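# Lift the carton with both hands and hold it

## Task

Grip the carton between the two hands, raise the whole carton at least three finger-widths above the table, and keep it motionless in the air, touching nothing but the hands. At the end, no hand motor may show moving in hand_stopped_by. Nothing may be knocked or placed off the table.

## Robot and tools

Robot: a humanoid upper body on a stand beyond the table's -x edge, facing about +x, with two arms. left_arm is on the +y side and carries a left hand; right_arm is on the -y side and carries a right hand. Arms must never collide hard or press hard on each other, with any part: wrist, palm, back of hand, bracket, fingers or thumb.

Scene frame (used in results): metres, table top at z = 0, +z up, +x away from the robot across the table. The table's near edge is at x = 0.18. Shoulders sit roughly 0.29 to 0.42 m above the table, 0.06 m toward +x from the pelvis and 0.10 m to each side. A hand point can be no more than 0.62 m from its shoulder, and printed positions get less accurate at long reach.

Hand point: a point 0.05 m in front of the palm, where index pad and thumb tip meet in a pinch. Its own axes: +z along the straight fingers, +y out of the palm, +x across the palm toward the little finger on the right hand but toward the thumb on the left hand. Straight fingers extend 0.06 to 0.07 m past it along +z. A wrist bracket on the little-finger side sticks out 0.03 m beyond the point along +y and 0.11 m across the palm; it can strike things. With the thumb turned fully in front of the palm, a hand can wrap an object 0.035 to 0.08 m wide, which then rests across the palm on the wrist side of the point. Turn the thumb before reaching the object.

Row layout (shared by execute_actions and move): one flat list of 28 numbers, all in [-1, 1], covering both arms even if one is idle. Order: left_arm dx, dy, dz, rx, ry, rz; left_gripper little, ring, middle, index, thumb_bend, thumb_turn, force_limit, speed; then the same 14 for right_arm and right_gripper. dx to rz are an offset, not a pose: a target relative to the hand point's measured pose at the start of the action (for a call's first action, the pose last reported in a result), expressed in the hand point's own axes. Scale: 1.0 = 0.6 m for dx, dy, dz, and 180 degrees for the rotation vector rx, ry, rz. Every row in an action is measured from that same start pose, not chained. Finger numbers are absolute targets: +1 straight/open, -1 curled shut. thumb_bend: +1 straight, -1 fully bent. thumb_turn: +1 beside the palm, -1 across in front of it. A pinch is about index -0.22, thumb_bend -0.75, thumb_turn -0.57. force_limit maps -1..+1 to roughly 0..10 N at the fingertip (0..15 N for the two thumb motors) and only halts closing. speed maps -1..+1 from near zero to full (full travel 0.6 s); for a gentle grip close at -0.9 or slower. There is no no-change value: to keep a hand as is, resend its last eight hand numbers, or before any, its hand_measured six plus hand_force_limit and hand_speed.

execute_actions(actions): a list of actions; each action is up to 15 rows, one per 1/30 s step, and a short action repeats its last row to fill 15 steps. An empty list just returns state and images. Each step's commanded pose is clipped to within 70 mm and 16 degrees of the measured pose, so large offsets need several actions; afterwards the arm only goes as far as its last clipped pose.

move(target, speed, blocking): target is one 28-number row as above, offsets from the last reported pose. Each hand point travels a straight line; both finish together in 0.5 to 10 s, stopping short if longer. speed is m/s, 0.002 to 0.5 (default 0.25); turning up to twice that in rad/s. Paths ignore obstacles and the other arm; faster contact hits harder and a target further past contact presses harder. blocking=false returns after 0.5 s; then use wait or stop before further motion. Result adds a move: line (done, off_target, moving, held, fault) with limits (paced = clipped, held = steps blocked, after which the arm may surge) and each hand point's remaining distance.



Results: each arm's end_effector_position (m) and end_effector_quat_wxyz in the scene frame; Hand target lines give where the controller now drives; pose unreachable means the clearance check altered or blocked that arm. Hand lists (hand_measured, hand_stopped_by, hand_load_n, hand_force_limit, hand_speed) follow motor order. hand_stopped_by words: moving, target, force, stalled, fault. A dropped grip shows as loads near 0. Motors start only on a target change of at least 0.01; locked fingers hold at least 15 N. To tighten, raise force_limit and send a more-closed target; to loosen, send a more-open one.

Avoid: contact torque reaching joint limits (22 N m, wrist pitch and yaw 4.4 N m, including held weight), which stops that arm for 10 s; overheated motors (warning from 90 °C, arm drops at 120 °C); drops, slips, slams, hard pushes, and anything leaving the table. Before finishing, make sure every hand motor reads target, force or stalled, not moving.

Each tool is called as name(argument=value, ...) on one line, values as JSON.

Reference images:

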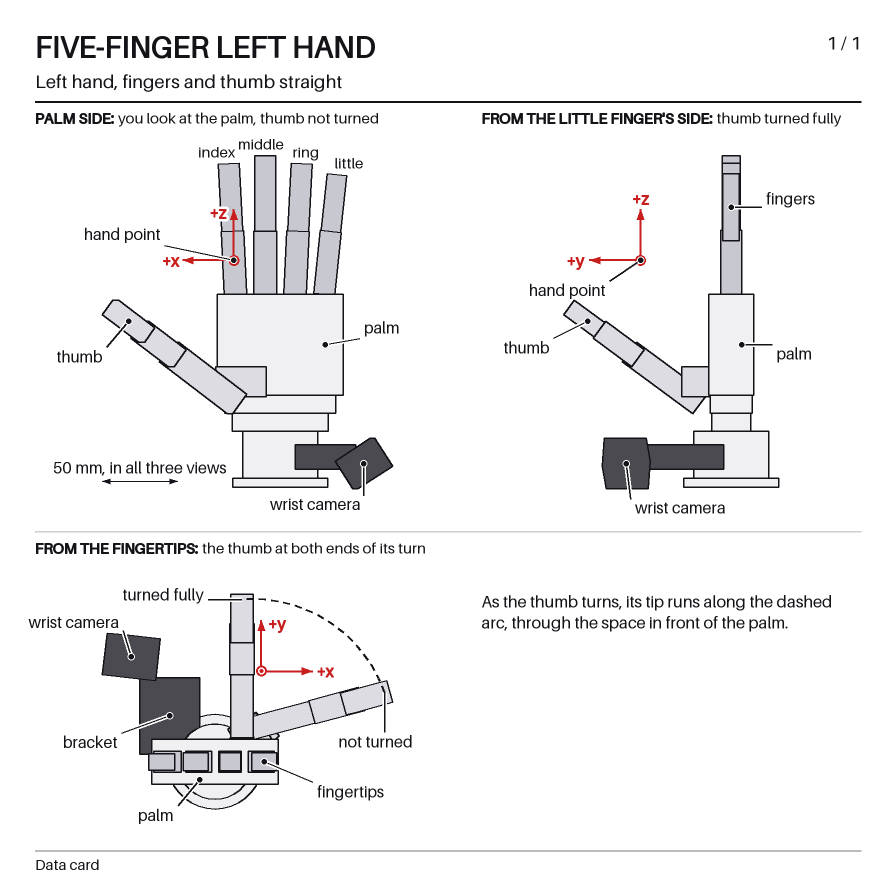

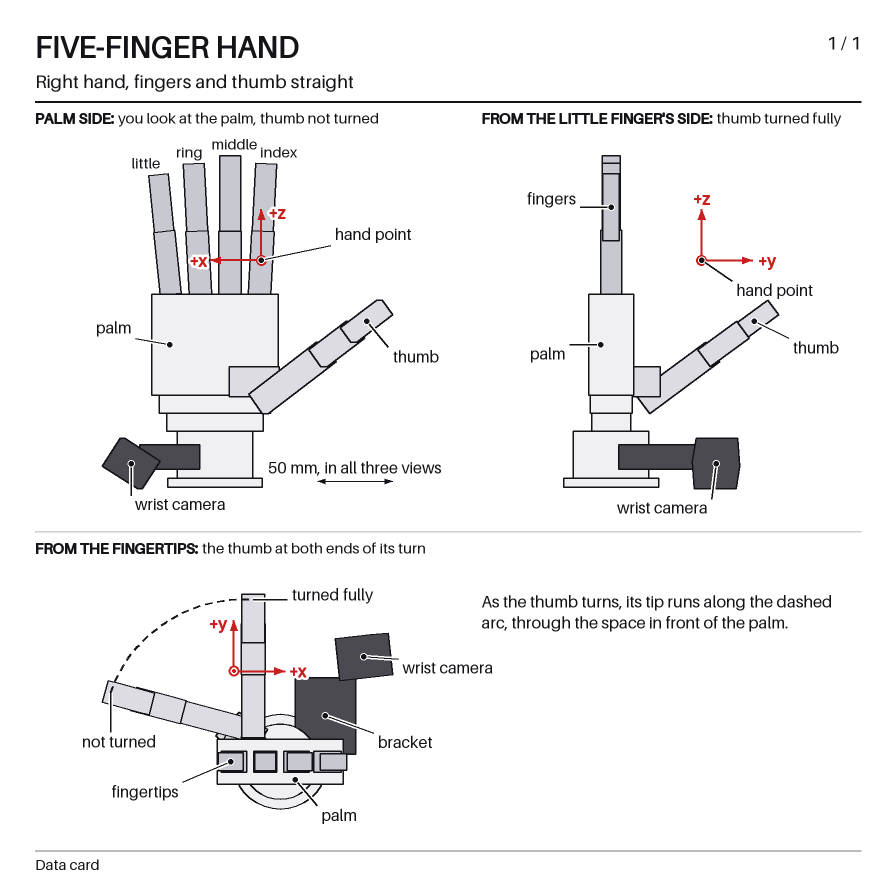

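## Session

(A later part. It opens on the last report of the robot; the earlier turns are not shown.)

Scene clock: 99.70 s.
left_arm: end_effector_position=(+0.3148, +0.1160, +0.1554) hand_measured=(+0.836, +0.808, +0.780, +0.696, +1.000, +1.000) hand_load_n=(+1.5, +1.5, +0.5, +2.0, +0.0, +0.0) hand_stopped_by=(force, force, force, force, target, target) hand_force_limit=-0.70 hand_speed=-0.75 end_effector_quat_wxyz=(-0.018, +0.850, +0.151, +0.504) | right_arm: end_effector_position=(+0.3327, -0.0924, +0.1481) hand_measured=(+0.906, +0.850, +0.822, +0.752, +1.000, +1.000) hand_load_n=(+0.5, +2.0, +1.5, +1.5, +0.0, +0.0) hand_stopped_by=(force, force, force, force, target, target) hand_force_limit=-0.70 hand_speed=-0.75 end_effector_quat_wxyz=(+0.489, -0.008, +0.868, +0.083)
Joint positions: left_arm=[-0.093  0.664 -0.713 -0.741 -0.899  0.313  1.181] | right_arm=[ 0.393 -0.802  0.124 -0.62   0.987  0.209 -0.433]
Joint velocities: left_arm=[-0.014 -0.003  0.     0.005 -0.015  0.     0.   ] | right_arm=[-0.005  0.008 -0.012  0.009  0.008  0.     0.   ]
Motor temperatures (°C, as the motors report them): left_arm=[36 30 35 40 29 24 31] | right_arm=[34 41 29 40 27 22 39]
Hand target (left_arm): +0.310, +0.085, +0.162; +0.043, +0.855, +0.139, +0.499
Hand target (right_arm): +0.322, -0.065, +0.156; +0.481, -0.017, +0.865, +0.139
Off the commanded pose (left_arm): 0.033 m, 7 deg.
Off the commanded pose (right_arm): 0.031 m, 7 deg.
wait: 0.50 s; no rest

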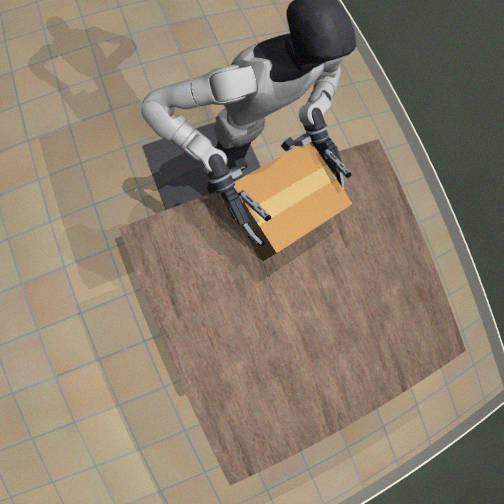

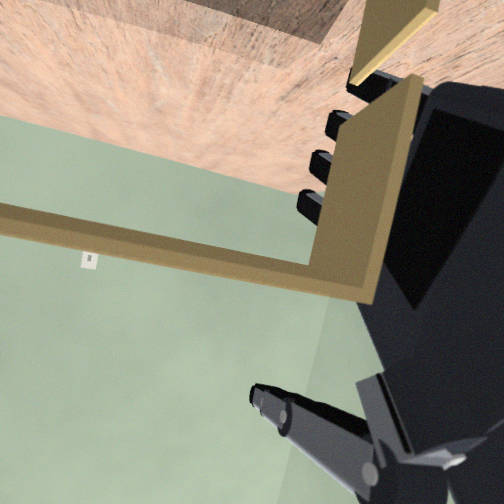

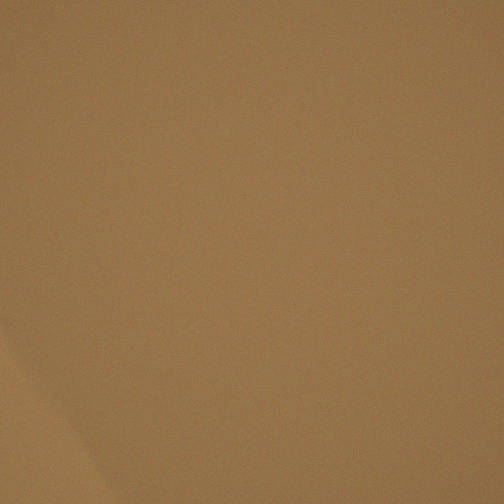

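execute_actions(actions=[[[-0.005,0.054,-0.021,-0.039,-0.010,-0.013,0.3,0.3,0.3,0.3,1,1,-0.7,-0.75,0,0.054,-0.014,-0.036,0.004,0.015,0.3,0.3,0.3,0.3,1,1,-0.7,-0.75],[-0.003,0.057,-0.023,-0.042,-0.010,-0.013,0.3,0.3,0.3,0.3,1,1,-0.7,-0.75,-0.002,0.057,-0.015,-0.038,0.004,0.015,0.3,0.3,0.3,0.3,1,1,-0.7,-0.75],[0,0.061,-0.024,-0.044,-0.010,-0.014,0.3,0.3,0.3,0.3,1,1,-0.7,-0.75,-0.006,0.061,-0.016,-0.040,0.003,0.016,0.3,0.3,0.3,0.3,1,1,-0.7,-0.75],[0.003,0.061,-0.025,-0.044,-0.009,-0.014,0.3,0.3,0.3,0.3,1,1,-0.7,-0.75,-0.009,0.062,-0.017,-0.040,0.002,0.016,0.3,0.3,0.3,0.3,1,1,-0.7,-0.75],[0.007,0.062,-0.026,-0.044,-0.008,-0.014,0.3,0.3,0.3,0.3,1,1,-0.7,-0.75,-0.013,0.062,-0.018,-0.040,0.001,0.016,0.3,0.3,0.3,0.3,1,1,-0.7,-0.75],[0.010,0.062,-0.026,-0.044,-0.007,-0.014,0.3,0.3,0.3,0.3,1,1,-0.7,-0.75,-0.016,0.063,-0.019,-0.040,0,0.016,0.3,0.3,0.3,0.3,1,1,-0.7,-0.75],[0.013,0.063,-0.027,-0.044,-0.007,-0.014,0.3,0.3,0.3,0.3,1,1,-0.7,-0.75,-0.019,0.063,-0.019,-0.040,0,0.016,0.3,0.3,0.3,0.3,1,1,-0.7,-0.75],[0.017,0.063,-0.028,-0.044,-0.007,-0.014,0.3,0.3,0.3,0.3,1,1,-0.7,-0.75,-0.023,0.064,-0.020,-0.040,0,0.016,0.3,0.3,0.3,0.3,1,1,-0.7,-0.75],[0.020,0.064,-0.028,-0.044,-0.007,-0.014,0.3,0.3,0.3,0.3,1,1,-0.7,-0.75,-0.026,0.064,-0.021,-0.040,0,0.016,0.3,0.3,0.3,0.3,1,1,-0.7,-0.75],[0.024,0.064,-0.029,-0.044,-0.007,-0.014,0.3,0.3,0.3,0.3,1,1,-0.7,-0.75,-0.030,0.065,-0.022,-0.040,0,0.016,0.3,0.3,0.3,0.3,1,1,-0.7,-0.75],[0.027,0.065,-0.030,-0.044,-0.007,-0.014,0.3,0.3,0.3,0.3,1,1,-0.7,-0.75,-0.033,0.065,-0.022,-0.040,0,0.016,0.3,0.3,0.3,0.3,1,1,-0.7,-0.75],[0.030,0.065,-0.030,-0.044,-0.007,-0.014,0.3,0.3,0.3,0.3,1,1,-0.7,-0.75,-0.036,0.066,-0.023,-0.040,0,0.016,0.3,0.3,0.3,0.3,1,1,-0.7,-0.75],[0.034,0.066,-0.031,-0.044,-0.007,-0.014,0.3,0.3,0.3,0.3,1,1,-0.7,-0.75,-0.040,0.066,-0.024,-0.040,0,0.016,0.3,0.3,0.3,0.3,1,1,-0.7,-0.75]]])

wait(seconds=0.2)

Scene clock: 100.87 s.
left_arm: end_effector_position=(+0.3250, +0.1171, +0.1850) hand_measured=(+0.836, +0.808, +0.780, +0.696, +1.000, +1.000) hand_load_n=(+2.5, +1.0, +0.0, +0.0, +0.0, +0.0) hand_stopped_by=(force, force, force, force, target, target) hand_force_limit=-0.70 hand_speed=-0.75 end_effector_quat_wxyz=(-0.012, +0.839, +0.158, +0.521) | right_arm: end_effector_position=(+0.3409, -0.0917, +0.1716) hand_measured=(+0.906, +0.850, +0.822, +0.752, +1.000, +1.000) hand_load_n=(+0.0, +1.5, +1.0, +1.5, +0.0, +0.0) hand_stopped_by=(force, force, force, force, target, target) hand_force_limit=-0.70 hand_speed=-0.75 end_effector_quat_wxyz=(+0.498, +0.001, +0.863, +0.088)
Joint positions: left_arm=[-0.179  0.668 -0.675 -0.815 -0.994  0.367  1.271] | right_arm=[ 0.379 -0.861  0.072 -0.695  1.092  0.233 -0.502]
Joint velocities: left_arm=[-0.218  0.005  0.072 -0.114 -0.224  0.088  0.24 ] | right_arm=[-0.089 -0.184 -0.155 -0.147  0.215  0.    -0.138]
Motor temperatures (°C, as the motors report them): left_arm=[36 30 35 40 29 24 31] | right_arm=[34 41 28 40 27 22 39]
Hand target (left_arm): +0.317, +0.081, +0.189; +0.054, +0.851, +0.135, +0.505
Hand target (right_arm): +0.326, -0.058, +0.182; +0.485, -0.020, +0.861, +0.151
Off the commanded pose (left_arm): 0.038 m, 8 deg.
Off the commanded pose (right_arm): 0.038 m, 8 deg.

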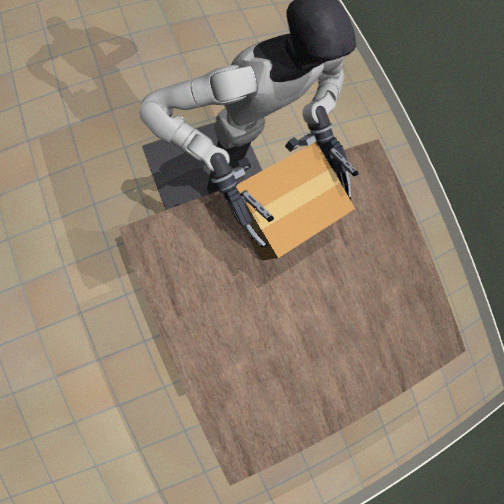

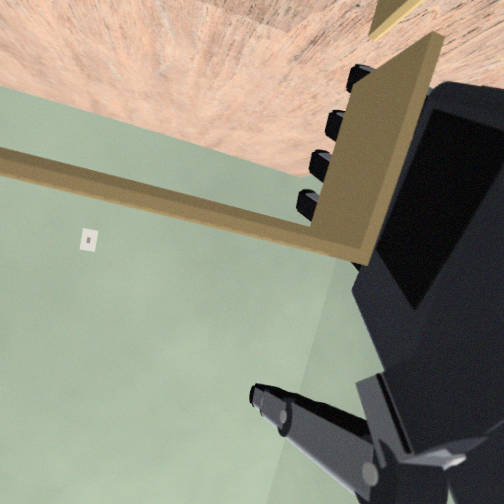

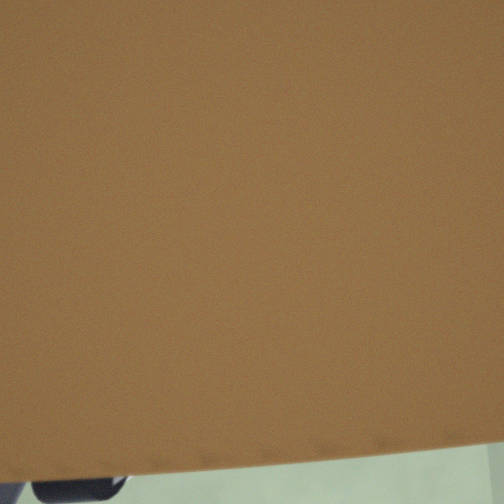

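Scene clock: 101.07 s.
left_arm: end_effector_position=(+0.3254, +0.1173, +0.1854) hand_measured=(+0.836, +0.808, +0.780, +0.696, +1.000, +1.000) hand_load_n=(+2.0, +1.0, +0.0, +0.0, +0.0, +0.0) hand_stopped_by=(force, force, force, force, target, target) hand_force_limit=-0.70 hand_speed=-0.75 end_effector_quat_wxyz=(-0.014, +0.840, +0.158, +0.519) | right_arm: end_effector_position=(+0.3418, -0.0913, +0.1739) hand_measured=(+0.906, +0.850, +0.822, +0.752, +1.000, +1.000) hand_load_n=(+0.0, +1.5, +0.5, +0.5, +0.0, +0.0) hand_stopped_by=(force, force, force, force, target, target) hand_force_limit=-0.70 hand_speed=-0.75 end_effector_quat_wxyz=(+0.499, +0.001, +0.862, +0.088)
Joint positions: left_arm=[-0.187  0.668 -0.674 -0.818 -1.006  0.374  1.283] | right_arm=[ 0.375 -0.869  0.069 -0.701  1.102  0.233 -0.508]
Joint velocities: left_arm=[ 0.006 -0.008 -0.003 -0.002  0.     0.011  0.001] | right_arm=[-0.006 -0.008 -0.005  0.002  0.     0.003  0.   ]
Motor temperatures (°C, as the motors report them): left_arm=[36 30 35 40 29 24 31] | right_arm=[34 41 28 40 27 22 39]
Hand target (left_arm): +0.317, +0.081, +0.189; +0.054, +0.851, +0.135, +0.505
Hand target (right_arm): +0.326, -0.058, +0.182; +0.485, -0.020, +0.861, +0.151
Off the commanded pose (left_arm): 0.038 m, 8 deg.
Off the commanded pose (right_arm): 0.037 m, 8 deg.
wait: 0.20 s; no rest

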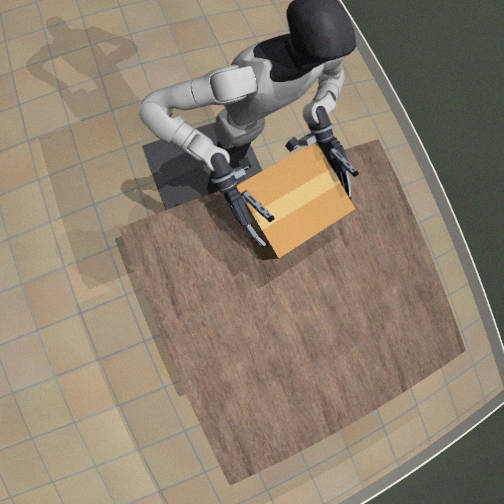

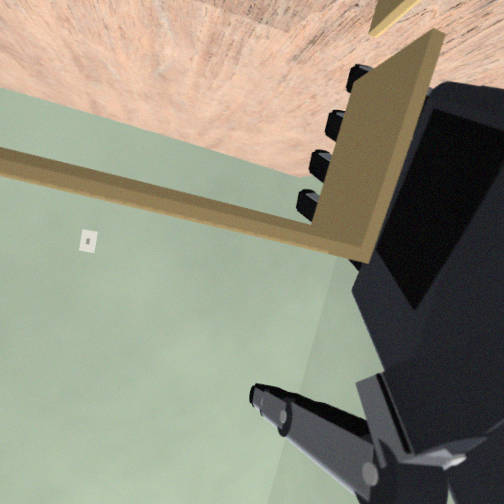

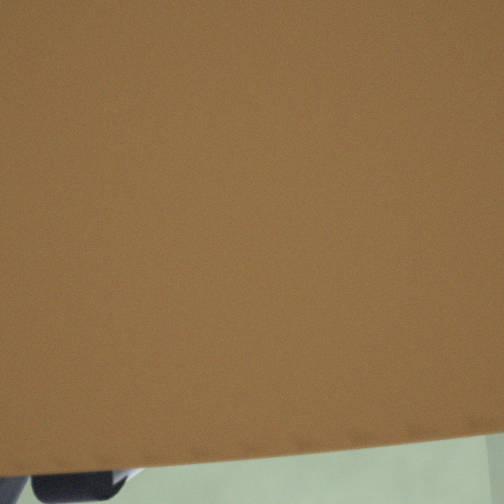

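execute_actions(actions=[[[-0.020,0.055,-0.023,-0.043,-0.018,-0.009,0.3,0.3,0.3,0.3,1,1,-0.7,-0.75,0.011,0.059,-0.017,-0.040,0.008,0.010,0.3,0.3,0.3,0.3,1,1,-0.7,-0.75],[-0.024,0.054,-0.022,-0.042,-0.019,-0.009,0.3,0.3,0.3,0.3,1,1,-0.7,-0.75,0.015,0.058,-0.015,-0.040,0.009,0.010,0.3,0.3,0.3,0.3,1,1,-0.7,-0.75],[-0.029,0.053,-0.020,-0.042,-0.019,-0.008,0.3,0.3,0.3,0.3,1,1,-0.7,-0.75,0.019,0.057,-0.014,-0.039,0.009,0.010,0.3,0.3,0.3,0.3,1,1,-0.7,-0.75],[-0.033,0.053,-0.019,-0.042,-0.019,-0.008,0.3,0.3,0.3,0.3,1,1,-0.7,-0.75,0.022,0.056,-0.013,-0.039,0.010,0.010,0.3,0.3,0.3,0.3,1,1,-0.7,-0.75],[-0.037,0.052,-0.018,-0.041,-0.020,-0.008,0.3,0.3,0.3,0.3,1,1,-0.7,-0.75,0.026,0.055,-0.012,-0.039,0.010,0.010,0.3,0.3,0.3,0.3,1,1,-0.7,-0.75],[-0.041,0.051,-0.017,-0.041,-0.020,-0.008,0.3,0.3,0.3,0.3,1,1,-0.7,-0.75,0.030,0.054,-0.010,-0.038,0.011,0.009,0.3,0.3,0.3,0.3,1,1,-0.7,-0.75],[-0.045,0.050,-0.016,-0.040,-0.021,-0.008,0.3,0.3,0.3,0.3,1,1,-0.7,-0.75,0.034,0.053,-0.009,-0.038,0.011,0.009,0.3,0.3,0.3,0.3,1,1,-0.7,-0.75],[-0.049,0.049,-0.015,-0.040,-0.021,-0.007,0.3,0.3,0.3,0.3,1,1,-0.7,-0.75,0.038,0.052,-0.008,-0.038,0.012,0.009,0.3,0.3,0.3,0.3,1,1,-0.7,-0.75],[-0.054,0.049,-0.013,-0.040,-0.021,-0.007,0.3,0.3,0.3,0.3,1,1,-0.7,-0.75,0.042,0.051,-0.007,-0.037,0.012,0.009,0.3,0.3,0.3,0.3,1,1,-0.7,-0.75],[-0.058,0.048,-0.012,-0.039,-0.022,-0.007,0.3,0.3,0.3,0.3,1,1,-0.7,-0.75,0.045,0.050,-0.005,-0.037,0.013,0.009,0.3,0.3,0.3,0.3,1,1,-0.7,-0.75],[-0.062,0.047,-0.011,-0.039,-0.022,-0.007,0.3,0.3,0.3,0.3,1,1,-0.7,-0.75,0.049,0.049,-0.004,-0.037,0.013,0.009,0.3,0.3,0.3,0.3,1,1,-0.7,-0.75]]])

Scene clock: 102.63 s.
left_arm: end_effector_position=(+0.3183, +0.1159, +0.1627) hand_measured=(+0.836, +0.808, +0.780, +0.696, +1.000, +1.000) hand_load_n=(+1.0, +1.0, +0.0, +0.5, +0.0, +0.0) hand_stopped_by=(force, force, force, force, target, target) hand_force_limit=-0.70 hand_speed=-0.75 end_effector_quat_wxyz=(-0.016, +0.843, +0.154, +0.516) | right_arm: end_effector_position=(+0.3365, -0.0930, +0.1543) hand_measured=(+0.906, +0.850, +0.822, +0.752, +1.000, +1.000) hand_load_n=(+1.0, +1.0, +0.5, +0.5, +0.0, +0.0) hand_stopped_by=(force, force, force, force, target, target) hand_force_limit=-0.70 hand_speed=-0.75 end_effector_quat_wxyz=(+0.497, -0.003, +0.864, +0.085)
Joint positions: left_arm=[-0.124  0.679 -0.74  -0.739 -0.898  0.277  1.2  ] | right_arm=[ 0.383 -0.837  0.143 -0.62   1.012  0.165 -0.456]
Joint velocities: left_arm=[ 0.     0.052 -0.061  0.054  0.055 -0.113 -0.047] | right_arm=[-0.014 -0.002  0.052  0.069 -0.011 -0.094  0.017]
Motor temperatures (°C, as the motors report them): left_arm=[36 30 35 40 29 24 32] | right_arm=[34 41 28 41 27 22 40]
Hand target (left_arm): +0.310, +0.082, +0.161; +0.048, +0.855, +0.136, +0.499
Hand target (right_arm): +0.322, -0.063, +0.156; +0.479, -0.016, +0.866, +0.144
Off the commanded pose (left_arm): 0.037 m, 8 deg.
Off the commanded pose (right_arm): 0.036 m, 7 deg.

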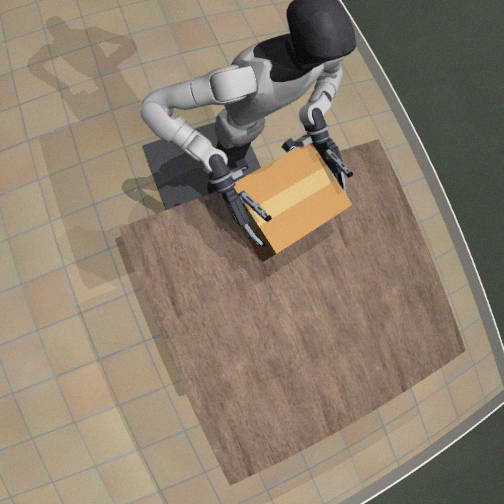

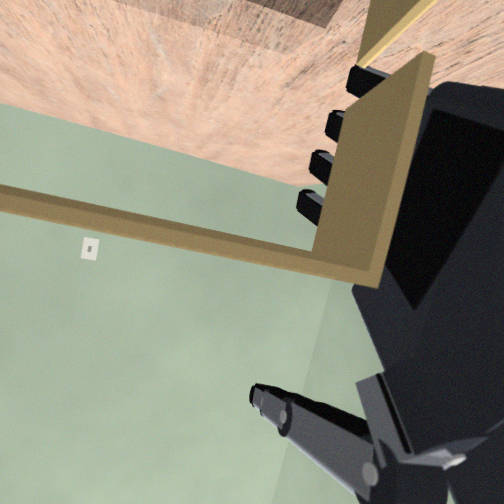

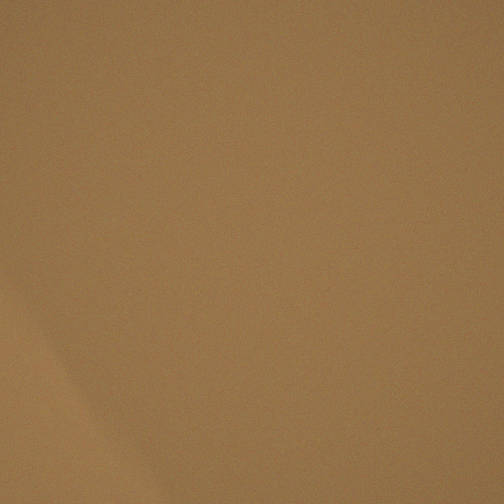

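execute_actions(actions=[[[-0.023,0.056,-0.020,-0.044,-0.020,-0.009,0.3,0.3,0.3,0.3,1,1,-0.62,-0.88,0.014,0.057,-0.013,-0.041,0.011,0.011,0.3,0.3,0.3,0.3,1,1,-0.62,-0.88],[-0.023,0.059,-0.022,-0.047,-0.020,-0.010,0.3,0.3,0.3,0.3,1,1,-0.62,-0.88,0.014,0.060,-0.014,-0.044,0.011,0.011,0.3,0.3,0.3,0.3,1,1,-0.62,-0.88],[-0.023,0.062,-0.023,-0.050,-0.021,-0.010,0.3,0.3,0.3,0.3,1,1,-0.62,-0.88,0.014,0.063,-0.015,-0.047,0.012,0.012,0.3,0.3,0.3,0.3,1,1,-0.62,-0.88],[-0.024,0.065,-0.025,-0.053,-0.021,-0.011,0.3,0.3,0.3,0.3,1,1,-0.62,-0.88,0.013,0.066,-0.016,-0.050,0.012,0.012,0.3,0.3,0.3,0.3,1,1,-0.62,-0.88],[-0.024,0.069,-0.026,-0.056,-0.022,-0.011,0.3,0.3,0.3,0.3,1,1,-0.62,-0.88,0.013,0.069,-0.018,-0.053,0.013,0.013,0.3,0.3,0.3,0.3,1,1,-0.62,-0.88],[-0.024,0.072,-0.028,-0.059,-0.022,-0.012,0.3,0.3,0.3,0.3,1,1,-0.62,-0.88,0.013,0.072,-0.019,-0.055,0.013,0.013,0.3,0.3,0.3,0.3,1,1,-0.62,-0.88]]])

Scene clock: 103.67 s.
left_arm: end_effector_position=(+0.3176, +0.1154, +0.1631) hand_measured=(+0.836, +0.808, +0.780, +0.696, +1.000, +1.000) hand_load_n=(+3.0, +3.0, +2.0, +2.5, +0.0, +0.0) hand_stopped_by=(force, force, force, force, target, target) hand_force_limit=-0.62 hand_speed=-0.88 end_effector_quat_wxyz=(-0.009, +0.842, +0.149, +0.518) | right_arm: end_effector_position=(+0.3361, -0.0930, +0.1547) hand_measured=(+0.906, +0.850, +0.822, +0.752, +1.000, +1.000) hand_load_n=(+5.0, +3.0, +2.5, +2.0, +0.0, +0.0) hand_stopped_by=(force, force, force, force, target, target) hand_force_limit=-0.62 hand_speed=-0.88 end_effector_quat_wxyz=(+0.495, -0.008, +0.864, +0.093)
Joint positions: left_arm=[-0.129  0.713 -0.758 -0.735 -0.905  0.238  1.181] | right_arm=[ 0.383 -0.875  0.155 -0.604  1.037  0.129 -0.436]
Joint velocities: left_arm=[-0.028  0.029 -0.021  0.002 -0.021 -0.046  0.022] | right_arm=[-0.003 -0.051  0.048  0.009  0.034 -0.061 -0.015]
Motor temperatures (°C, as the motors report them): left_arm=[36 30 35 40 29 24 32] | right_arm=[34 41 28 41 27 22 41]
Hand target (left_arm): +0.307, +0.071, +0.167; +0.076, +0.855, +0.123, +0.499
Hand target (right_arm): +0.317, -0.054, +0.162; +0.475, -0.030, +0.863, +0.169
Off the commanded pose (left_arm): 0.048 m, 11 deg.
Off the commanded pose (right_arm): 0.045 m, 9 deg.

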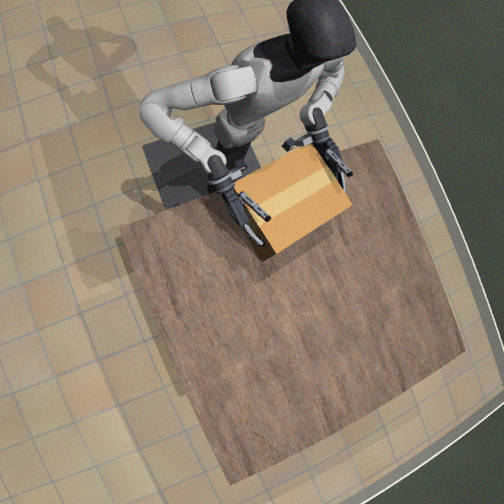

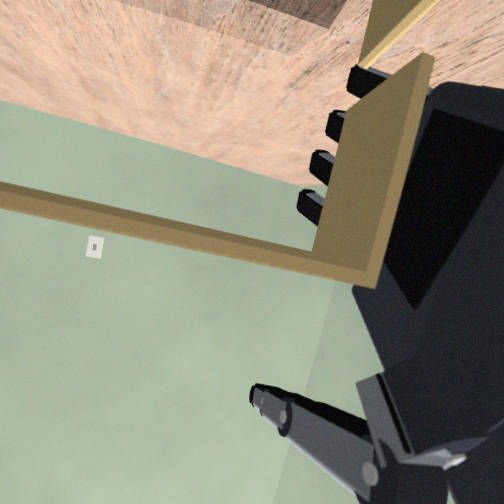

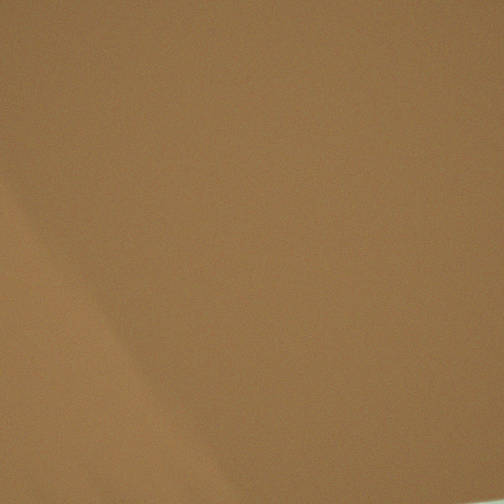

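execute_actions(actions=[[[-0.021,0.072,-0.028,-0.053,-0.022,-0.012,0.3,0.3,0.3,0.3,1,1,-0.62,-0.88,0.010,0.072,-0.019,-0.047,0.012,0.013,0.3,0.3,0.3,0.3,1,1,-0.62,-0.88],[-0.017,0.073,-0.028,-0.052,-0.021,-0.012,0.3,0.3,0.3,0.3,1,1,-0.62,-0.88,0.006,0.073,-0.019,-0.046,0.011,0.013,0.3,0.3,0.3,0.3,1,1,-0.62,-0.88],[-0.013,0.073,-0.029,-0.052,-0.020,-0.012,0.3,0.3,0.3,0.3,1,1,-0.62,-0.88,0.002,0.074,-0.020,-0.046,0.010,0.013,0.3,0.3,0.3,0.3,1,1,-0.62,-0.88],[-0.009,0.074,-0.030,-0.052,-0.018,-0.012,0.3,0.3,0.3,0.3,1,1,-0.62,-0.88,-0.002,0.074,-0.021,-0.046,0.008,0.013,0.3,0.3,0.3,0.3,1,1,-0.62,-0.88],[-0.005,0.074,-0.031,-0.052,-0.017,-0.012,0.3,0.3,0.3,0.3,1,1,-0.62,-0.88,-0.006,0.075,-0.022,-0.046,0.007,0.013,0.3,0.3,0.3,0.3,1,1,-0.62,-0.88],[-0.001,0.075,-0.031,-0.052,-0.016,-0.012,0.3,0.3,0.3,0.3,1,1,-0.62,-0.88,-0.010,0.075,-0.023,-0.046,0.006,0.013,0.3,0.3,0.3,0.3,1,1,-0.62,-0.88],[0.003,0.076,-0.032,-0.052,-0.015,-0.012,0.3,0.3,0.3,0.3,1,1,-0.62,-0.88,-0.014,0.076,-0.024,-0.046,0.005,0.013,0.3,0.3,0.3,0.3,1,1,-0.62,-0.88],[0.007,0.076,-0.033,-0.052,-0.015,-0.012,0.3,0.3,0.3,0.3,1,1,-0.62,-0.88,-0.018,0.077,-0.025,-0.046,0.005,0.013,0.3,0.3,0.3,0.3,1,1,-0.62,-0.88],[0.011,0.077,-0.034,-0.052,-0.015,-0.012,0.3,0.3,0.3,0.3,1,1,-0.62,-0.88,-0.022,0.077,-0.025,-0.046,0.005,0.013,0.3,0.3,0.3,0.3,1,1,-0.62,-0.88],[0.015,0.077,-0.035,-0.052,-0.015,-0.012,0.3,0.3,0.3,0.3,1,1,-0.62,-0.88,-0.026,0.078,-0.026,-0.046,0.005,0.013,0.3,0.3,0.3,0.3,1,1,-0.62,-0.88],[0.019,0.078,-0.035,-0.052,-0.015,-0.012,0.3,0.3,0.3,0.3,1,1,-0.62,-0.88,-0.030,0.079,-0.027,-0.046,0.005,0.013,0.3,0.3,0.3,0.3,1,1,-0.62,-0.88],[0.023,0.078,-0.036,-0.052,-0.015,-0.012,0.3,0.3,0.3,0.3,1,1,-0.62,-0.88,-0.034,0.079,-0.028,-0.046,0.005,0.013,0.3,0.3,0.3,0.3,1,1,-0.62,-0.88],[0.027,0.079,-0.037,-0.052,-0.015,-0.012,0.3,0.3,0.3,0.3,1,1,-0.62,-0.88,-0.038,0.080,-0.029,-0.046,0.005,0.013,0.3,0.3,0.3,0.3,1,1,-0.62,-0.88]]])

wait(seconds=0.2)

Scene clock: 104.97 s.
left_arm: end_effector_position=(+0.3224, +0.1143, +0.1841) hand_measured=(+0.836, +0.808, +0.780, +0.696, +1.000, +1.000) hand_load_n=(+5.0, +3.5, +1.0, +0.5, +0.0, +0.0) hand_stopped_by=(force, force, force, force, target, target) hand_force_limit=-0.62 hand_speed=-0.88 end_effector_quat_wxyz=(-0.008, +0.842, +0.151, +0.517) | right_arm: end_effector_position=(+0.3390, -0.0925, +0.1700) hand_measured=(+0.906, +0.850, +0.822, +0.752, +1.000, +1.000) hand_load_n=(+1.5, +3.0, +2.5, +3.0, +0.0, +0.0) hand_stopped_by=(force, force, force, force, target, target) hand_force_limit=-0.62 hand_speed=-0.88 end_effector_quat_wxyz=(+0.486, +0.000, +0.869, +0.090)
Joint positions: left_arm=[-0.218  0.729 -0.739 -0.818 -1.027  0.302  1.298] | right_arm=[ 0.382 -0.962  0.117 -0.691  1.161  0.157 -0.531]
Joint velocities: left_arm=[-0.339  0.003  0.138 -0.198 -0.156  0.032  0.232] | right_arm=[-0.117 -0.212 -0.227 -0.213  0.202 -0.123 -0.126]
Motor temperatures (°C, as the motors report them): left_arm=[36 30 35 40 29 24 34] | right_arm=[34 41 28 41 27 22 43]
Hand target (left_arm): +0.314, +0.073, +0.196; +0.073, +0.849, +0.123, +0.509
Hand target (right_arm): +0.324, -0.052, +0.190; +0.484, -0.030, +0.859, +0.166
Off the commanded pose (left_arm): 0.045 m, 10 deg.
Off the commanded pose (right_arm): 0.048 m, 9 deg.

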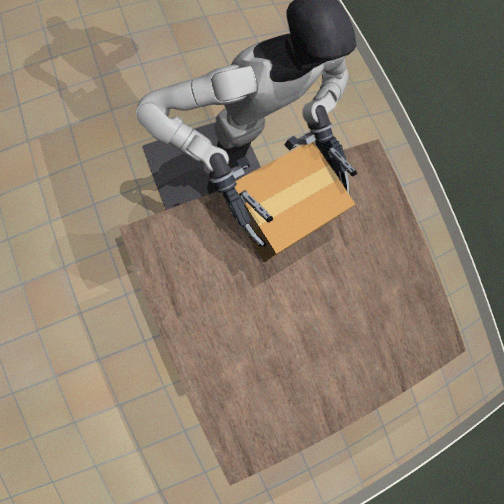

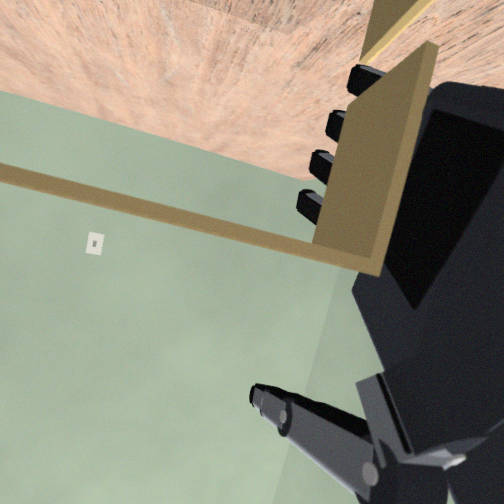

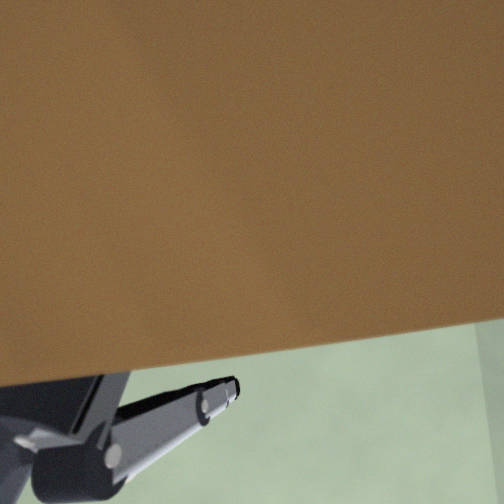

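Scene clock: 105.17 s.
left_arm: end_effector_position=(+0.3256, +0.1152, +0.1922) hand_measured=(+0.836, +0.808, +0.780, +0.696, +1.000, +1.000) hand_load_n=(+5.0, +3.0, +0.5, +0.0, +0.0, +0.0) hand_stopped_by=(force, force, force, force, target, target) hand_force_limit=-0.62 hand_speed=-0.88 end_effector_quat_wxyz=(-0.007, +0.836, +0.154, +0.526) | right_arm: end_effector_position=(+0.3427, -0.0919, +0.1782) hand_measured=(+0.906, +0.850, +0.822, +0.752, +1.000, +1.000) hand_load_n=(+2.5, +3.0, +2.0, +2.5, +0.0, +0.0) hand_stopped_by=(force, force, force, force, target, target) hand_force_limit=-0.62 hand_speed=-0.88 end_effector_quat_wxyz=(+0.496, +0.001, +0.864, +0.092)
Joint positions: left_arm=[-0.237  0.729 -0.73  -0.828 -1.034  0.304  1.309] | right_arm=[ 0.374 -0.971  0.106 -0.701  1.171  0.149 -0.537]
Joint velocities: left_arm=[ 0.028  0.    -0.006  0.002 -0.04   0.021  0.008] | right_arm=[ 0.044 -0.002 -0.002 -0.002  0.026  0.027 -0.011]
Motor temperatures (°C, as the motors report them): left_arm=[36 30 35 41 29 24 34] | right_arm=[34 41 28 41 27 22 43]
Hand target (left_arm): +0.314, +0.073, +0.196; +0.073, +0.849, +0.123, +0.509
Hand target (right_arm): +0.324, -0.052, +0.190; +0.484, -0.030, +0.859, +0.166
Off the commanded pose (left_arm): 0.046 m, 10 deg.
Off the commanded pose (right_arm): 0.046 m, 9 deg.
wait: 0.20 s; no rest

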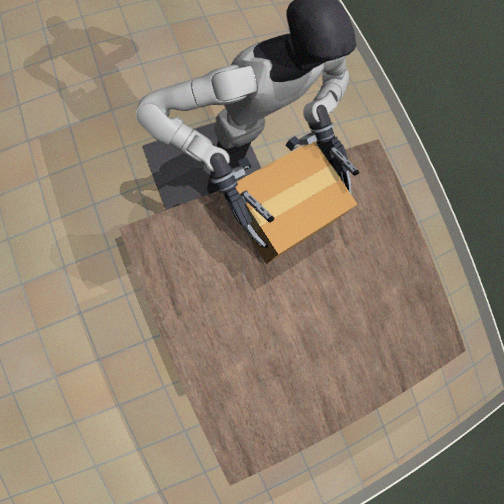

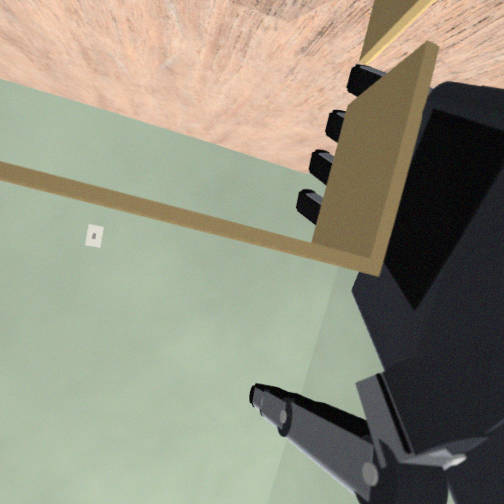

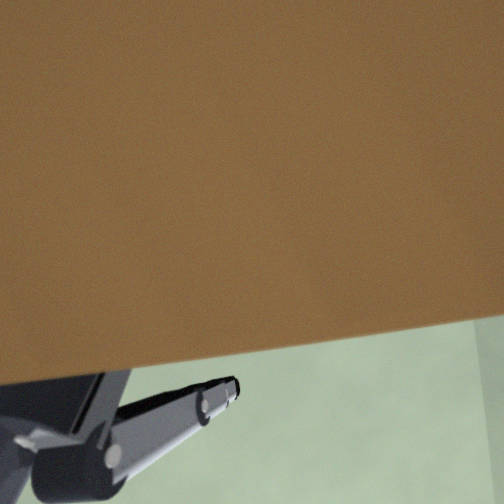

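execute_actions(actions=[[[-0.019,0.068,-0.026,-0.051,-0.021,-0.009,0.3,0.3,0.3,0.3,1,1,-0.62,-0.88,0,0.074,-0.020,-0.051,0.007,0.008,0.3,0.3,0.3,0.3,1,1,-0.62,-0.88],[-0.016,0.068,-0.025,-0.051,-0.021,-0.009,0.3,0.3,0.3,0.3,1,1,-0.62,-0.88,-0.003,0.075,-0.020,-0.051,0.007,0.008,0.3,0.3,0.3,0.3,1,1,-0.62,-0.88],[-0.012,0.069,-0.024,-0.051,-0.021,-0.008,0.3,0.3,0.3,0.3,1,1,-0.62,-0.88,-0.008,0.077,-0.019,-0.051,0.007,0.008,0.3,0.3,0.3,0.3,1,1,-0.62,-0.88],[-0.008,0.069,-0.022,-0.051,-0.021,-0.008,0.3,0.3,0.3,0.3,1,1,-0.62,-0.88,-0.012,0.079,-0.018,-0.051,0.007,0.008,0.3,0.3,0.3,0.3,1,1,-0.62,-0.88],[-0.003,0.069,-0.021,-0.051,-0.021,-0.008,0.3,0.3,0.3,0.3,1,1,-0.62,-0.88,-0.017,0.081,-0.017,-0.051,0.007,0.008,0.3,0.3,0.3,0.3,1,1,-0.62,-0.88],[0.002,0.069,-0.020,-0.051,-0.021,-0.007,0.3,0.3,0.3,0.3,1,1,-0.62,-0.88,-0.022,0.083,-0.016,-0.051,0.007,0.008,0.3,0.3,0.3,0.3,1,1,-0.62,-0.88],[0.007,0.069,-0.018,-0.051,-0.021,-0.007,0.3,0.3,0.3,0.3,1,1,-0.62,-0.88,-0.027,0.086,-0.015,-0.051,0.007,0.008,0.3,0.3,0.3,0.3,1,1,-0.62,-0.88],[0.011,0.070,-0.017,-0.051,-0.021,-0.007,0.3,0.3,0.3,0.3,1,1,-0.62,-0.88,-0.032,0.088,-0.014,-0.051,0.007,0.008,0.3,0.3,0.3,0.3,1,1,-0.62,-0.88],[0.016,0.070,-0.015,-0.051,-0.021,-0.007,0.3,0.3,0.3,0.3,1,1,-0.62,-0.88,-0.037,0.090,-0.013,-0.051,0.007,0.008,0.3,0.3,0.3,0.3,1,1,-0.62,-0.88],[0.021,0.070,-0.014,-0.051,-0.021,-0.007,0.3,0.3,0.3,0.3,1,1,-0.62,-0.88,-0.042,0.092,-0.013,-0.051,0.007,0.008,0.3,0.3,0.3,0.3,1,1,-0.62,-0.88],[0.026,0.070,-0.012,-0.051,-0.021,-0.007,0.3,0.3,0.3,0.3,1,1,-0.62,-0.88,-0.047,0.094,-0.012,-0.051,0.007,0.008,0.3,0.3,0.3,0.3,1,1,-0.62,-0.88],[0.030,0.070,-0.011,-0.051,-0.021,-0.007,0.3,0.3,0.3,0.3,1,1,-0.62,-0.88,-0.052,0.096,-0.011,-0.051,0.007,0.008,0.3,0.3,0.3,0.3,1,1,-0.62,-0.88],[0.035,0.071,-0.010,-0.051,-0.021,-0.007,0.3,0.3,0.3,0.3,1,1,-0.62,-0.88,-0.057,0.098,-0.010,-0.051,0.007,0.008,0.3,0.3,0.3,0.3,1,1,-0.62,-0.88],[0.039,0.071,-0.008,-0.051,-0.021,-0.007,0.3,0.3,0.3,0.3,1,1,-0.62,-0.88,-0.062,0.100,-0.009,-0.051,0.007,0.008,0.3,0.3,0.3,0.3,1,1,-0.62,-0.88],[0.042,0.071,-0.0075,-0.051,-0.021,-0.007,0.3,0.3,0.3,0.3,1,1,-0.62,-0.88,-0.065,0.102,-0.0085,-0.051,0.007,0.008,0.3,0.3,0.3,0.3,1,1,-0.62,-0.88]]])

wait(seconds=0.25)

Scene clock: 106.63 s.
left_arm: end_effector_position=(+0.3461, +0.1233, +0.2177) hand_measured=(+0.836, +0.808, +0.780, +0.696, +1.000, +1.000) hand_load_n=(+4.0, +2.5, +0.5, +0.0, +0.0, +0.0) hand_stopped_by=(force, force, force, force, target, target) hand_force_limit=-0.62 hand_speed=-0.88 end_effector_quat_wxyz=(-0.005, +0.836, +0.158, +0.525) | right_arm: end_effector_position=(+0.3624, -0.0827, +0.2055) hand_measured=(+0.906, +0.850, +0.822, +0.752, +1.000, +1.000) hand_load_n=(+4.0, +3.0, +1.5, +1.0, +0.0, +0.0) hand_stopped_by=(force, force, force, force, target, target) hand_force_limit=-0.62 hand_speed=-0.88 end_effector_quat_wxyz=(+0.494, +0.001, +0.865, +0.092)
Joint positions: left_arm=[-0.4    0.766 -0.638 -0.835 -1.27   0.355  1.396] | right_arm=[ 0.233 -1.09   0.067 -0.755  1.383  0.211 -0.675]
Joint velocities: left_arm=[-0.425  0.087  0.25   0.029 -0.595  0.094  0.195] | right_arm=[-0.479 -0.273 -0.051 -0.066  0.555  0.163 -0.375]
Motor temperatures (°C, as the motors report them): left_arm=[36 30 35 41 29 25 36] | right_arm=[35 41 28 42 27 22 46]
Hand target (left_arm): +0.339, +0.082, +0.226; +0.072, +0.847, +0.123, +0.511
Hand target (right_arm): +0.344, -0.039, +0.225; +0.484, -0.036, +0.858, +0.168
Off the commanded pose (left_arm): 0.044 m, 10 deg.
Off the commanded pose (right_arm): 0.051 m, 9 deg.

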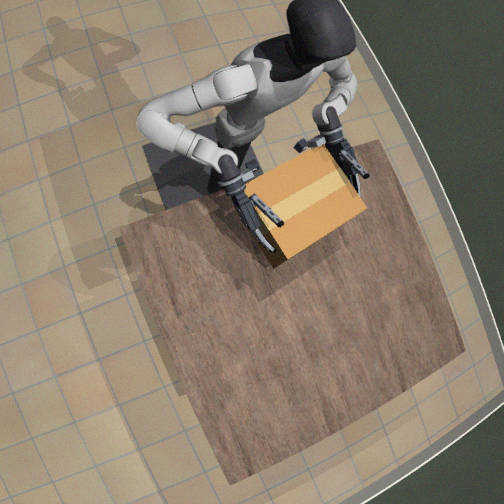

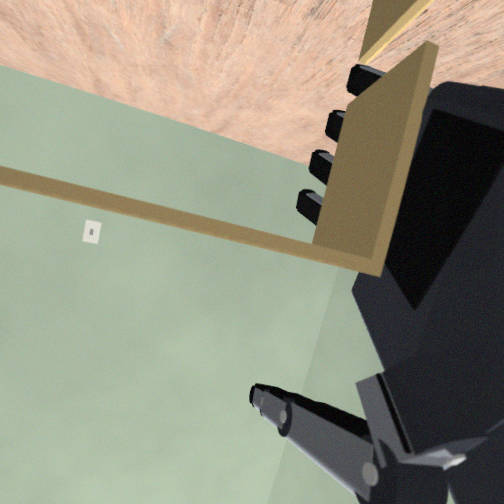

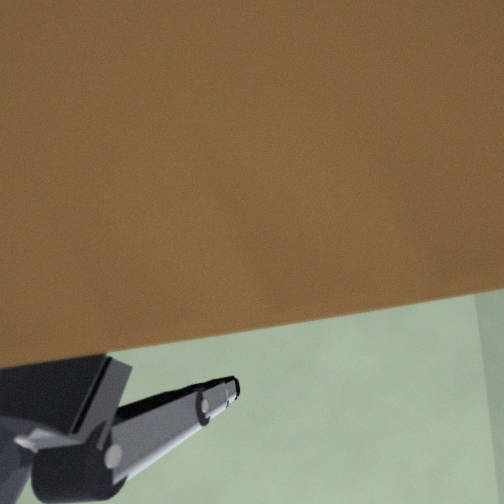

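Scene clock: 106.90 s.
left_arm: end_effector_position=(+0.3503, +0.1255, +0.2230) hand_measured=(+0.836, +0.808, +0.780, +0.696, +1.000, +1.000) hand_load_n=(+3.5, +2.0, +0.0, +0.0, +0.0, +0.0) hand_stopped_by=(force, force, force, force, target, target) hand_force_limit=-0.62 hand_speed=-0.88 end_effector_quat_wxyz=(-0.005, +0.835, +0.160, +0.526) | right_arm: end_effector_position=(+0.3666, -0.0804, +0.2114) hand_measured=(+0.906, +0.850, +0.822, +0.752, +1.000, +1.000) hand_load_n=(+3.5, +2.5, +1.0, +1.0, +0.0, +0.0) hand_stopped_by=(force, force, force, force, target, target) hand_force_limit=-0.62 hand_speed=-0.88 end_effector_quat_wxyz=(+0.495, -0.000, +0.864, +0.091)
Joint positions: left_arm=[-0.43   0.773 -0.62  -0.831 -1.31   0.361  1.408] | right_arm=[ 0.197 -1.107  0.063 -0.76   1.419  0.224 -0.701]
Joint velocities: left_arm=[ 0.015 -0.012 -0.002  0.014 -0.029  0.01   0.   ] | right_arm=[ 0.012  0.006 -0.002  0.003  0.006  0.018 -0.005]
Motor temperatures (°C, as the motors report them): left_arm=[36 30 35 41 29 25 36] | right_arm=[35 41 28 43 27 22 46]
Hand target (left_arm): +0.339, +0.082, +0.226; +0.072, +0.847, +0.123, +0.511
Hand target (right_arm): +0.344, -0.039, +0.225; +0.484, -0.036, +0.858, +0.168
Off the commanded pose (left_arm): 0.046 m, 10 deg.
Off the commanded pose (right_arm): 0.048 m, 9 deg.
wait: 0.27 s; no rest

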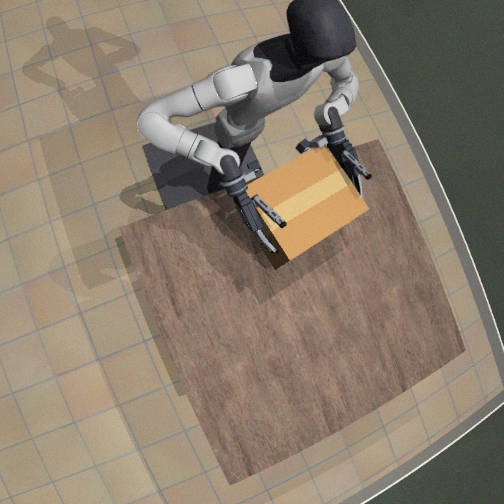

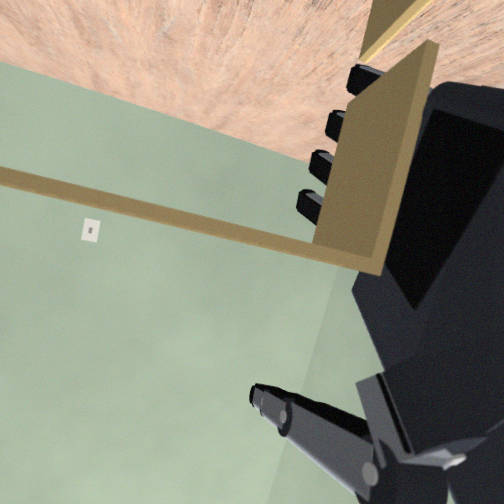

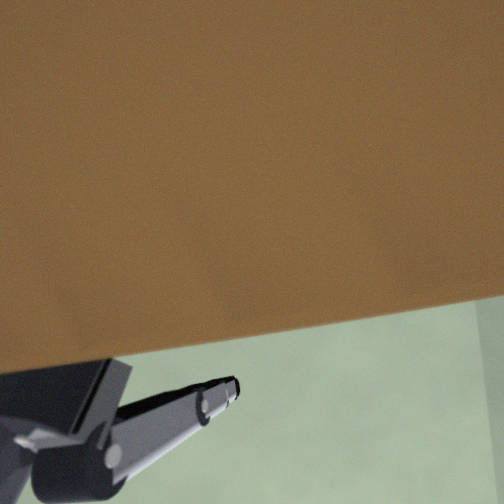

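execute_actions(actions=[[[-0.022,0.069,-0.023,-0.052,-0.022,-0.003,0.3,0.3,0.3,0.3,1,1,-0.62,-0.88,-0.001,0.079,-0.018,-0.051,0.007,0.009,0.3,0.3,0.3,0.3,1,1,-0.62,-0.88],[-0.019,0.069,-0.022,-0.052,-0.022,-0.003,0.3,0.3,0.3,0.3,1,1,-0.62,-0.88,-0.004,0.080,-0.018,-0.051,0.007,0.008,0.3,0.3,0.3,0.3,1,1,-0.62,-0.88],[-0.015,0.069,-0.021,-0.052,-0.022,-0.002,0.3,0.3,0.3,0.3,1,1,-0.62,-0.88,-0.008,0.081,-0.017,-0.051,0.007,0.008,0.3,0.3,0.3,0.3,1,1,-0.62,-0.88],[-0.011,0.069,-0.020,-0.053,-0.022,-0.002,0.3,0.3,0.3,0.3,1,1,-0.62,-0.88,-0.013,0.083,-0.016,-0.052,0.007,0.008,0.3,0.3,0.3,0.3,1,1,-0.62,-0.88],[-0.006,0.069,-0.019,-0.053,-0.022,-0.001,0.3,0.3,0.3,0.3,1,1,-0.62,-0.88,-0.018,0.085,-0.015,-0.052,0.007,0.007,0.3,0.3,0.3,0.3,1,1,-0.62,-0.88],[-0.001,0.070,-0.017,-0.053,-0.022,-0.001,0.3,0.3,0.3,0.3,1,1,-0.62,-0.88,-0.023,0.087,-0.014,-0.052,0.007,0.007,0.3,0.3,0.3,0.3,1,1,-0.62,-0.88],[0.004,0.070,-0.016,-0.053,-0.022,0,0.3,0.3,0.3,0.3,1,1,-0.62,-0.88,-0.028,0.089,-0.013,-0.052,0.007,0.007,0.3,0.3,0.3,0.3,1,1,-0.62,-0.88],[0.008,0.070,-0.014,-0.054,-0.022,0,0.3,0.3,0.3,0.3,1,1,-0.62,-0.88,-0.032,0.091,-0.012,-0.052,0.007,0.006,0.3,0.3,0.3,0.3,1,1,-0.62,-0.88],[0.013,0.070,-0.013,-0.054,-0.022,0.001,0.3,0.3,0.3,0.3,1,1,-0.62,-0.88,-0.037,0.093,-0.011,-0.053,0.007,0.006,0.3,0.3,0.3,0.3,1,1,-0.62,-0.88],[0.018,0.070,-0.011,-0.054,-0.022,0.001,0.3,0.3,0.3,0.3,1,1,-0.62,-0.88,-0.042,0.095,-0.011,-0.053,0.007,0.006,0.3,0.3,0.3,0.3,1,1,-0.62,-0.88],[0.023,0.070,-0.010,-0.054,-0.022,0.001,0.3,0.3,0.3,0.3,1,1,-0.62,-0.88,-0.047,0.096,-0.010,-0.053,0.007,0.006,0.3,0.3,0.3,0.3,1,1,-0.62,-0.88],[0.027,0.070,-0.009,-0.055,-0.022,0.002,0.3,0.3,0.3,0.3,1,1,-0.62,-0.88,-0.052,0.098,-0.009,-0.053,0.007,0.006,0.3,0.3,0.3,0.3,1,1,-0.62,-0.88],[0.032,0.070,-0.007,-0.055,-0.022,0.002,0.3,0.3,0.3,0.3,1,1,-0.62,-0.88,-0.057,0.100,-0.008,-0.053,0.007,0.006,0.3,0.3,0.3,0.3,1,1,-0.62,-0.88],[0.036,0.070,-0.006,-0.055,-0.022,0.002,0.3,0.3,0.3,0.3,1,1,-0.62,-0.88,-0.061,0.102,-0.007,-0.053,0.007,0.006,0.3,0.3,0.3,0.3,1,1,-0.62,-0.88],[0.039,0.070,-0.005,-0.055,-0.022,0.002,0.3,0.3,0.3,0.3,1,1,-0.62,-0.88,-0.064,0.103,-0.0065,-0.053,0.007,0.006,0.3,0.3,0.3,0.3,1,1,-0.62,-0.88]]])

wait(seconds=0.6)

Scene clock: 108.03 s.
left_arm: end_effector_position=(+0.3721, +0.1368, +0.2488) hand_measured=(+0.836, +0.808, +0.780, +0.696, +1.000, +1.000) hand_load_n=(+3.0, +2.5, +1.0, +1.0, +0.0, +0.0) hand_stopped_by=(force, force, force, force, target, target) hand_force_limit=-0.62 hand_speed=-0.88 end_effector_quat_wxyz=(-0.002, +0.837, +0.159, +0.524) | right_arm: end_effector_position=(+0.3883, -0.0680, +0.2420) hand_measured=(+0.906, +0.850, +0.822, +0.752, +1.000, +1.000) hand_load_n=(+5.5, +3.0, +1.0, +0.5, +0.0, +0.0) hand_stopped_by=(force, force, force, force, target, target) hand_force_limit=-0.62 hand_speed=-0.88 end_effector_quat_wxyz=(+0.496, -0.001, +0.863, +0.096)
Joint positions: left_arm=[-0.594  0.839 -0.522 -0.777 -1.548  0.394  1.435] | right_arm=[-0.018 -1.196  0.056 -0.748  1.638  0.283 -0.813]
Joint velocities: left_arm=[-0.385  0.146  0.215  0.179 -0.528  0.06   0.008] | right_arm=[-0.588 -0.17  -0.002  0.08   0.517  0.142 -0.281]
Motor temperatures (°C, as the motors report them): left_arm=[37 30 35 41 29 25 37] | right_arm=[35 41 28 43 27 23 48]
Hand target (left_arm): +0.363, +0.094, +0.255; +0.073, +0.849, +0.115, +0.511
Hand target (right_arm): +0.368, -0.028, +0.258; +0.484, -0.040, +0.858, +0.168
Off the commanded pose (left_arm): 0.046 m, 10 deg.
Off the commanded pose (right_arm): 0.048 m, 9 deg.

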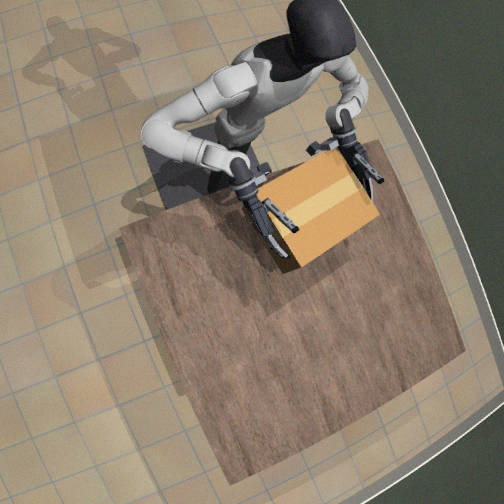

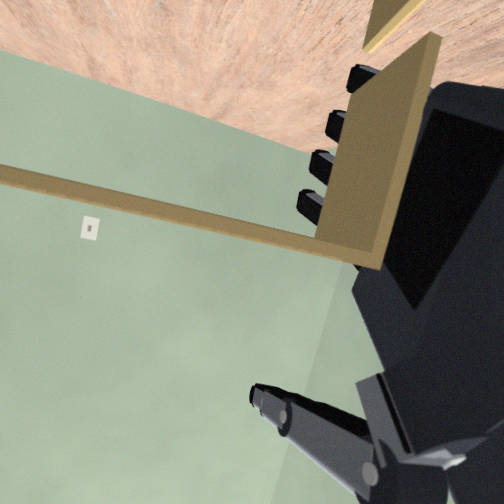

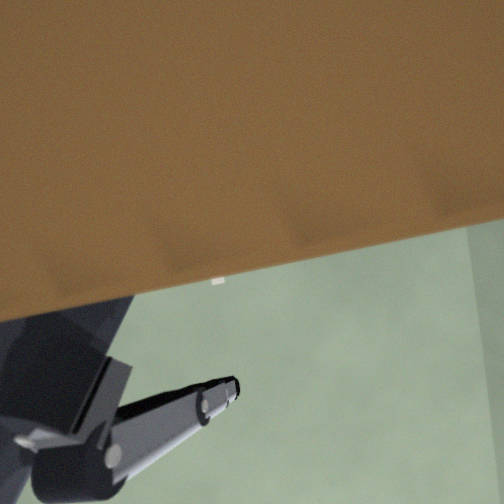

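Scene clock: 108.63 s.
left_arm: end_effector_position=(+0.3758, +0.1391, +0.2520) hand_measured=(+0.836, +0.808, +0.780, +0.696, +1.000, +1.000) hand_load_n=(+3.0, +2.5, +1.0, +1.0, +0.0, +0.0) hand_stopped_by=(force, force, force, force, target, target) hand_force_limit=-0.62 hand_speed=-0.88 end_effector_quat_wxyz=(-0.003, +0.838, +0.160, +0.522) | right_arm: end_effector_position=(+0.3918, -0.0654, +0.2472) hand_measured=(+0.906, +0.850, +0.822, +0.752, +1.000, +1.000) hand_load_n=(+1.0, +4.0, +1.5, +1.0, +0.0, +0.0) hand_stopped_by=(force, force, force, force, target, target) hand_force_limit=-0.62 hand_speed=-0.88 end_effector_quat_wxyz=(+0.496, -0.001, +0.863, +0.098)
Joint positions: left_arm=[-0.618  0.848 -0.508 -0.762 -1.583  0.401  1.436] | right_arm=[-0.06  -1.208  0.061 -0.742  1.674  0.293 -0.829]
Joint velocities: left_arm=[ 0.003 -0.005  0.011 -0.003  0.018  0.     0.   ] | right_arm=[ 0.     0.     0.005 -0.002  0.002  0.     0.   ]
Motor temperatures (°C, as the motors report them): left_arm=[37 30 35 41 29 25 38] | right_arm=[35 41 28 43 27 23 49]
Hand target (left_arm): +0.363, +0.094, +0.255; +0.073, +0.849, +0.115, +0.511
Hand target (right_arm): +0.368, -0.028, +0.258; +0.484, -0.040, +0.858, +0.168
Off the commanded pose (left_arm): 0.048 m, 10 deg.
Off the commanded pose (right_arm): 0.045 m, 9 deg.
wait: 0.60 s; at rest by 0.40 s

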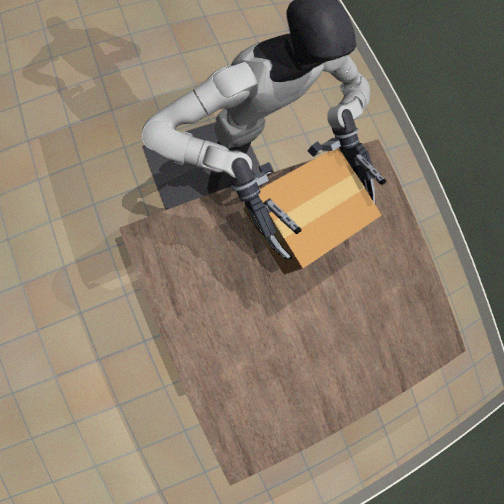

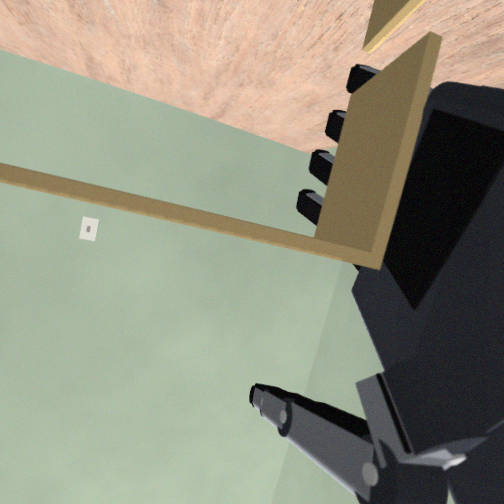

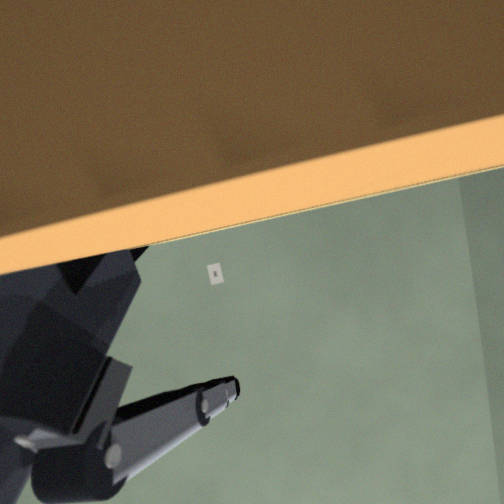

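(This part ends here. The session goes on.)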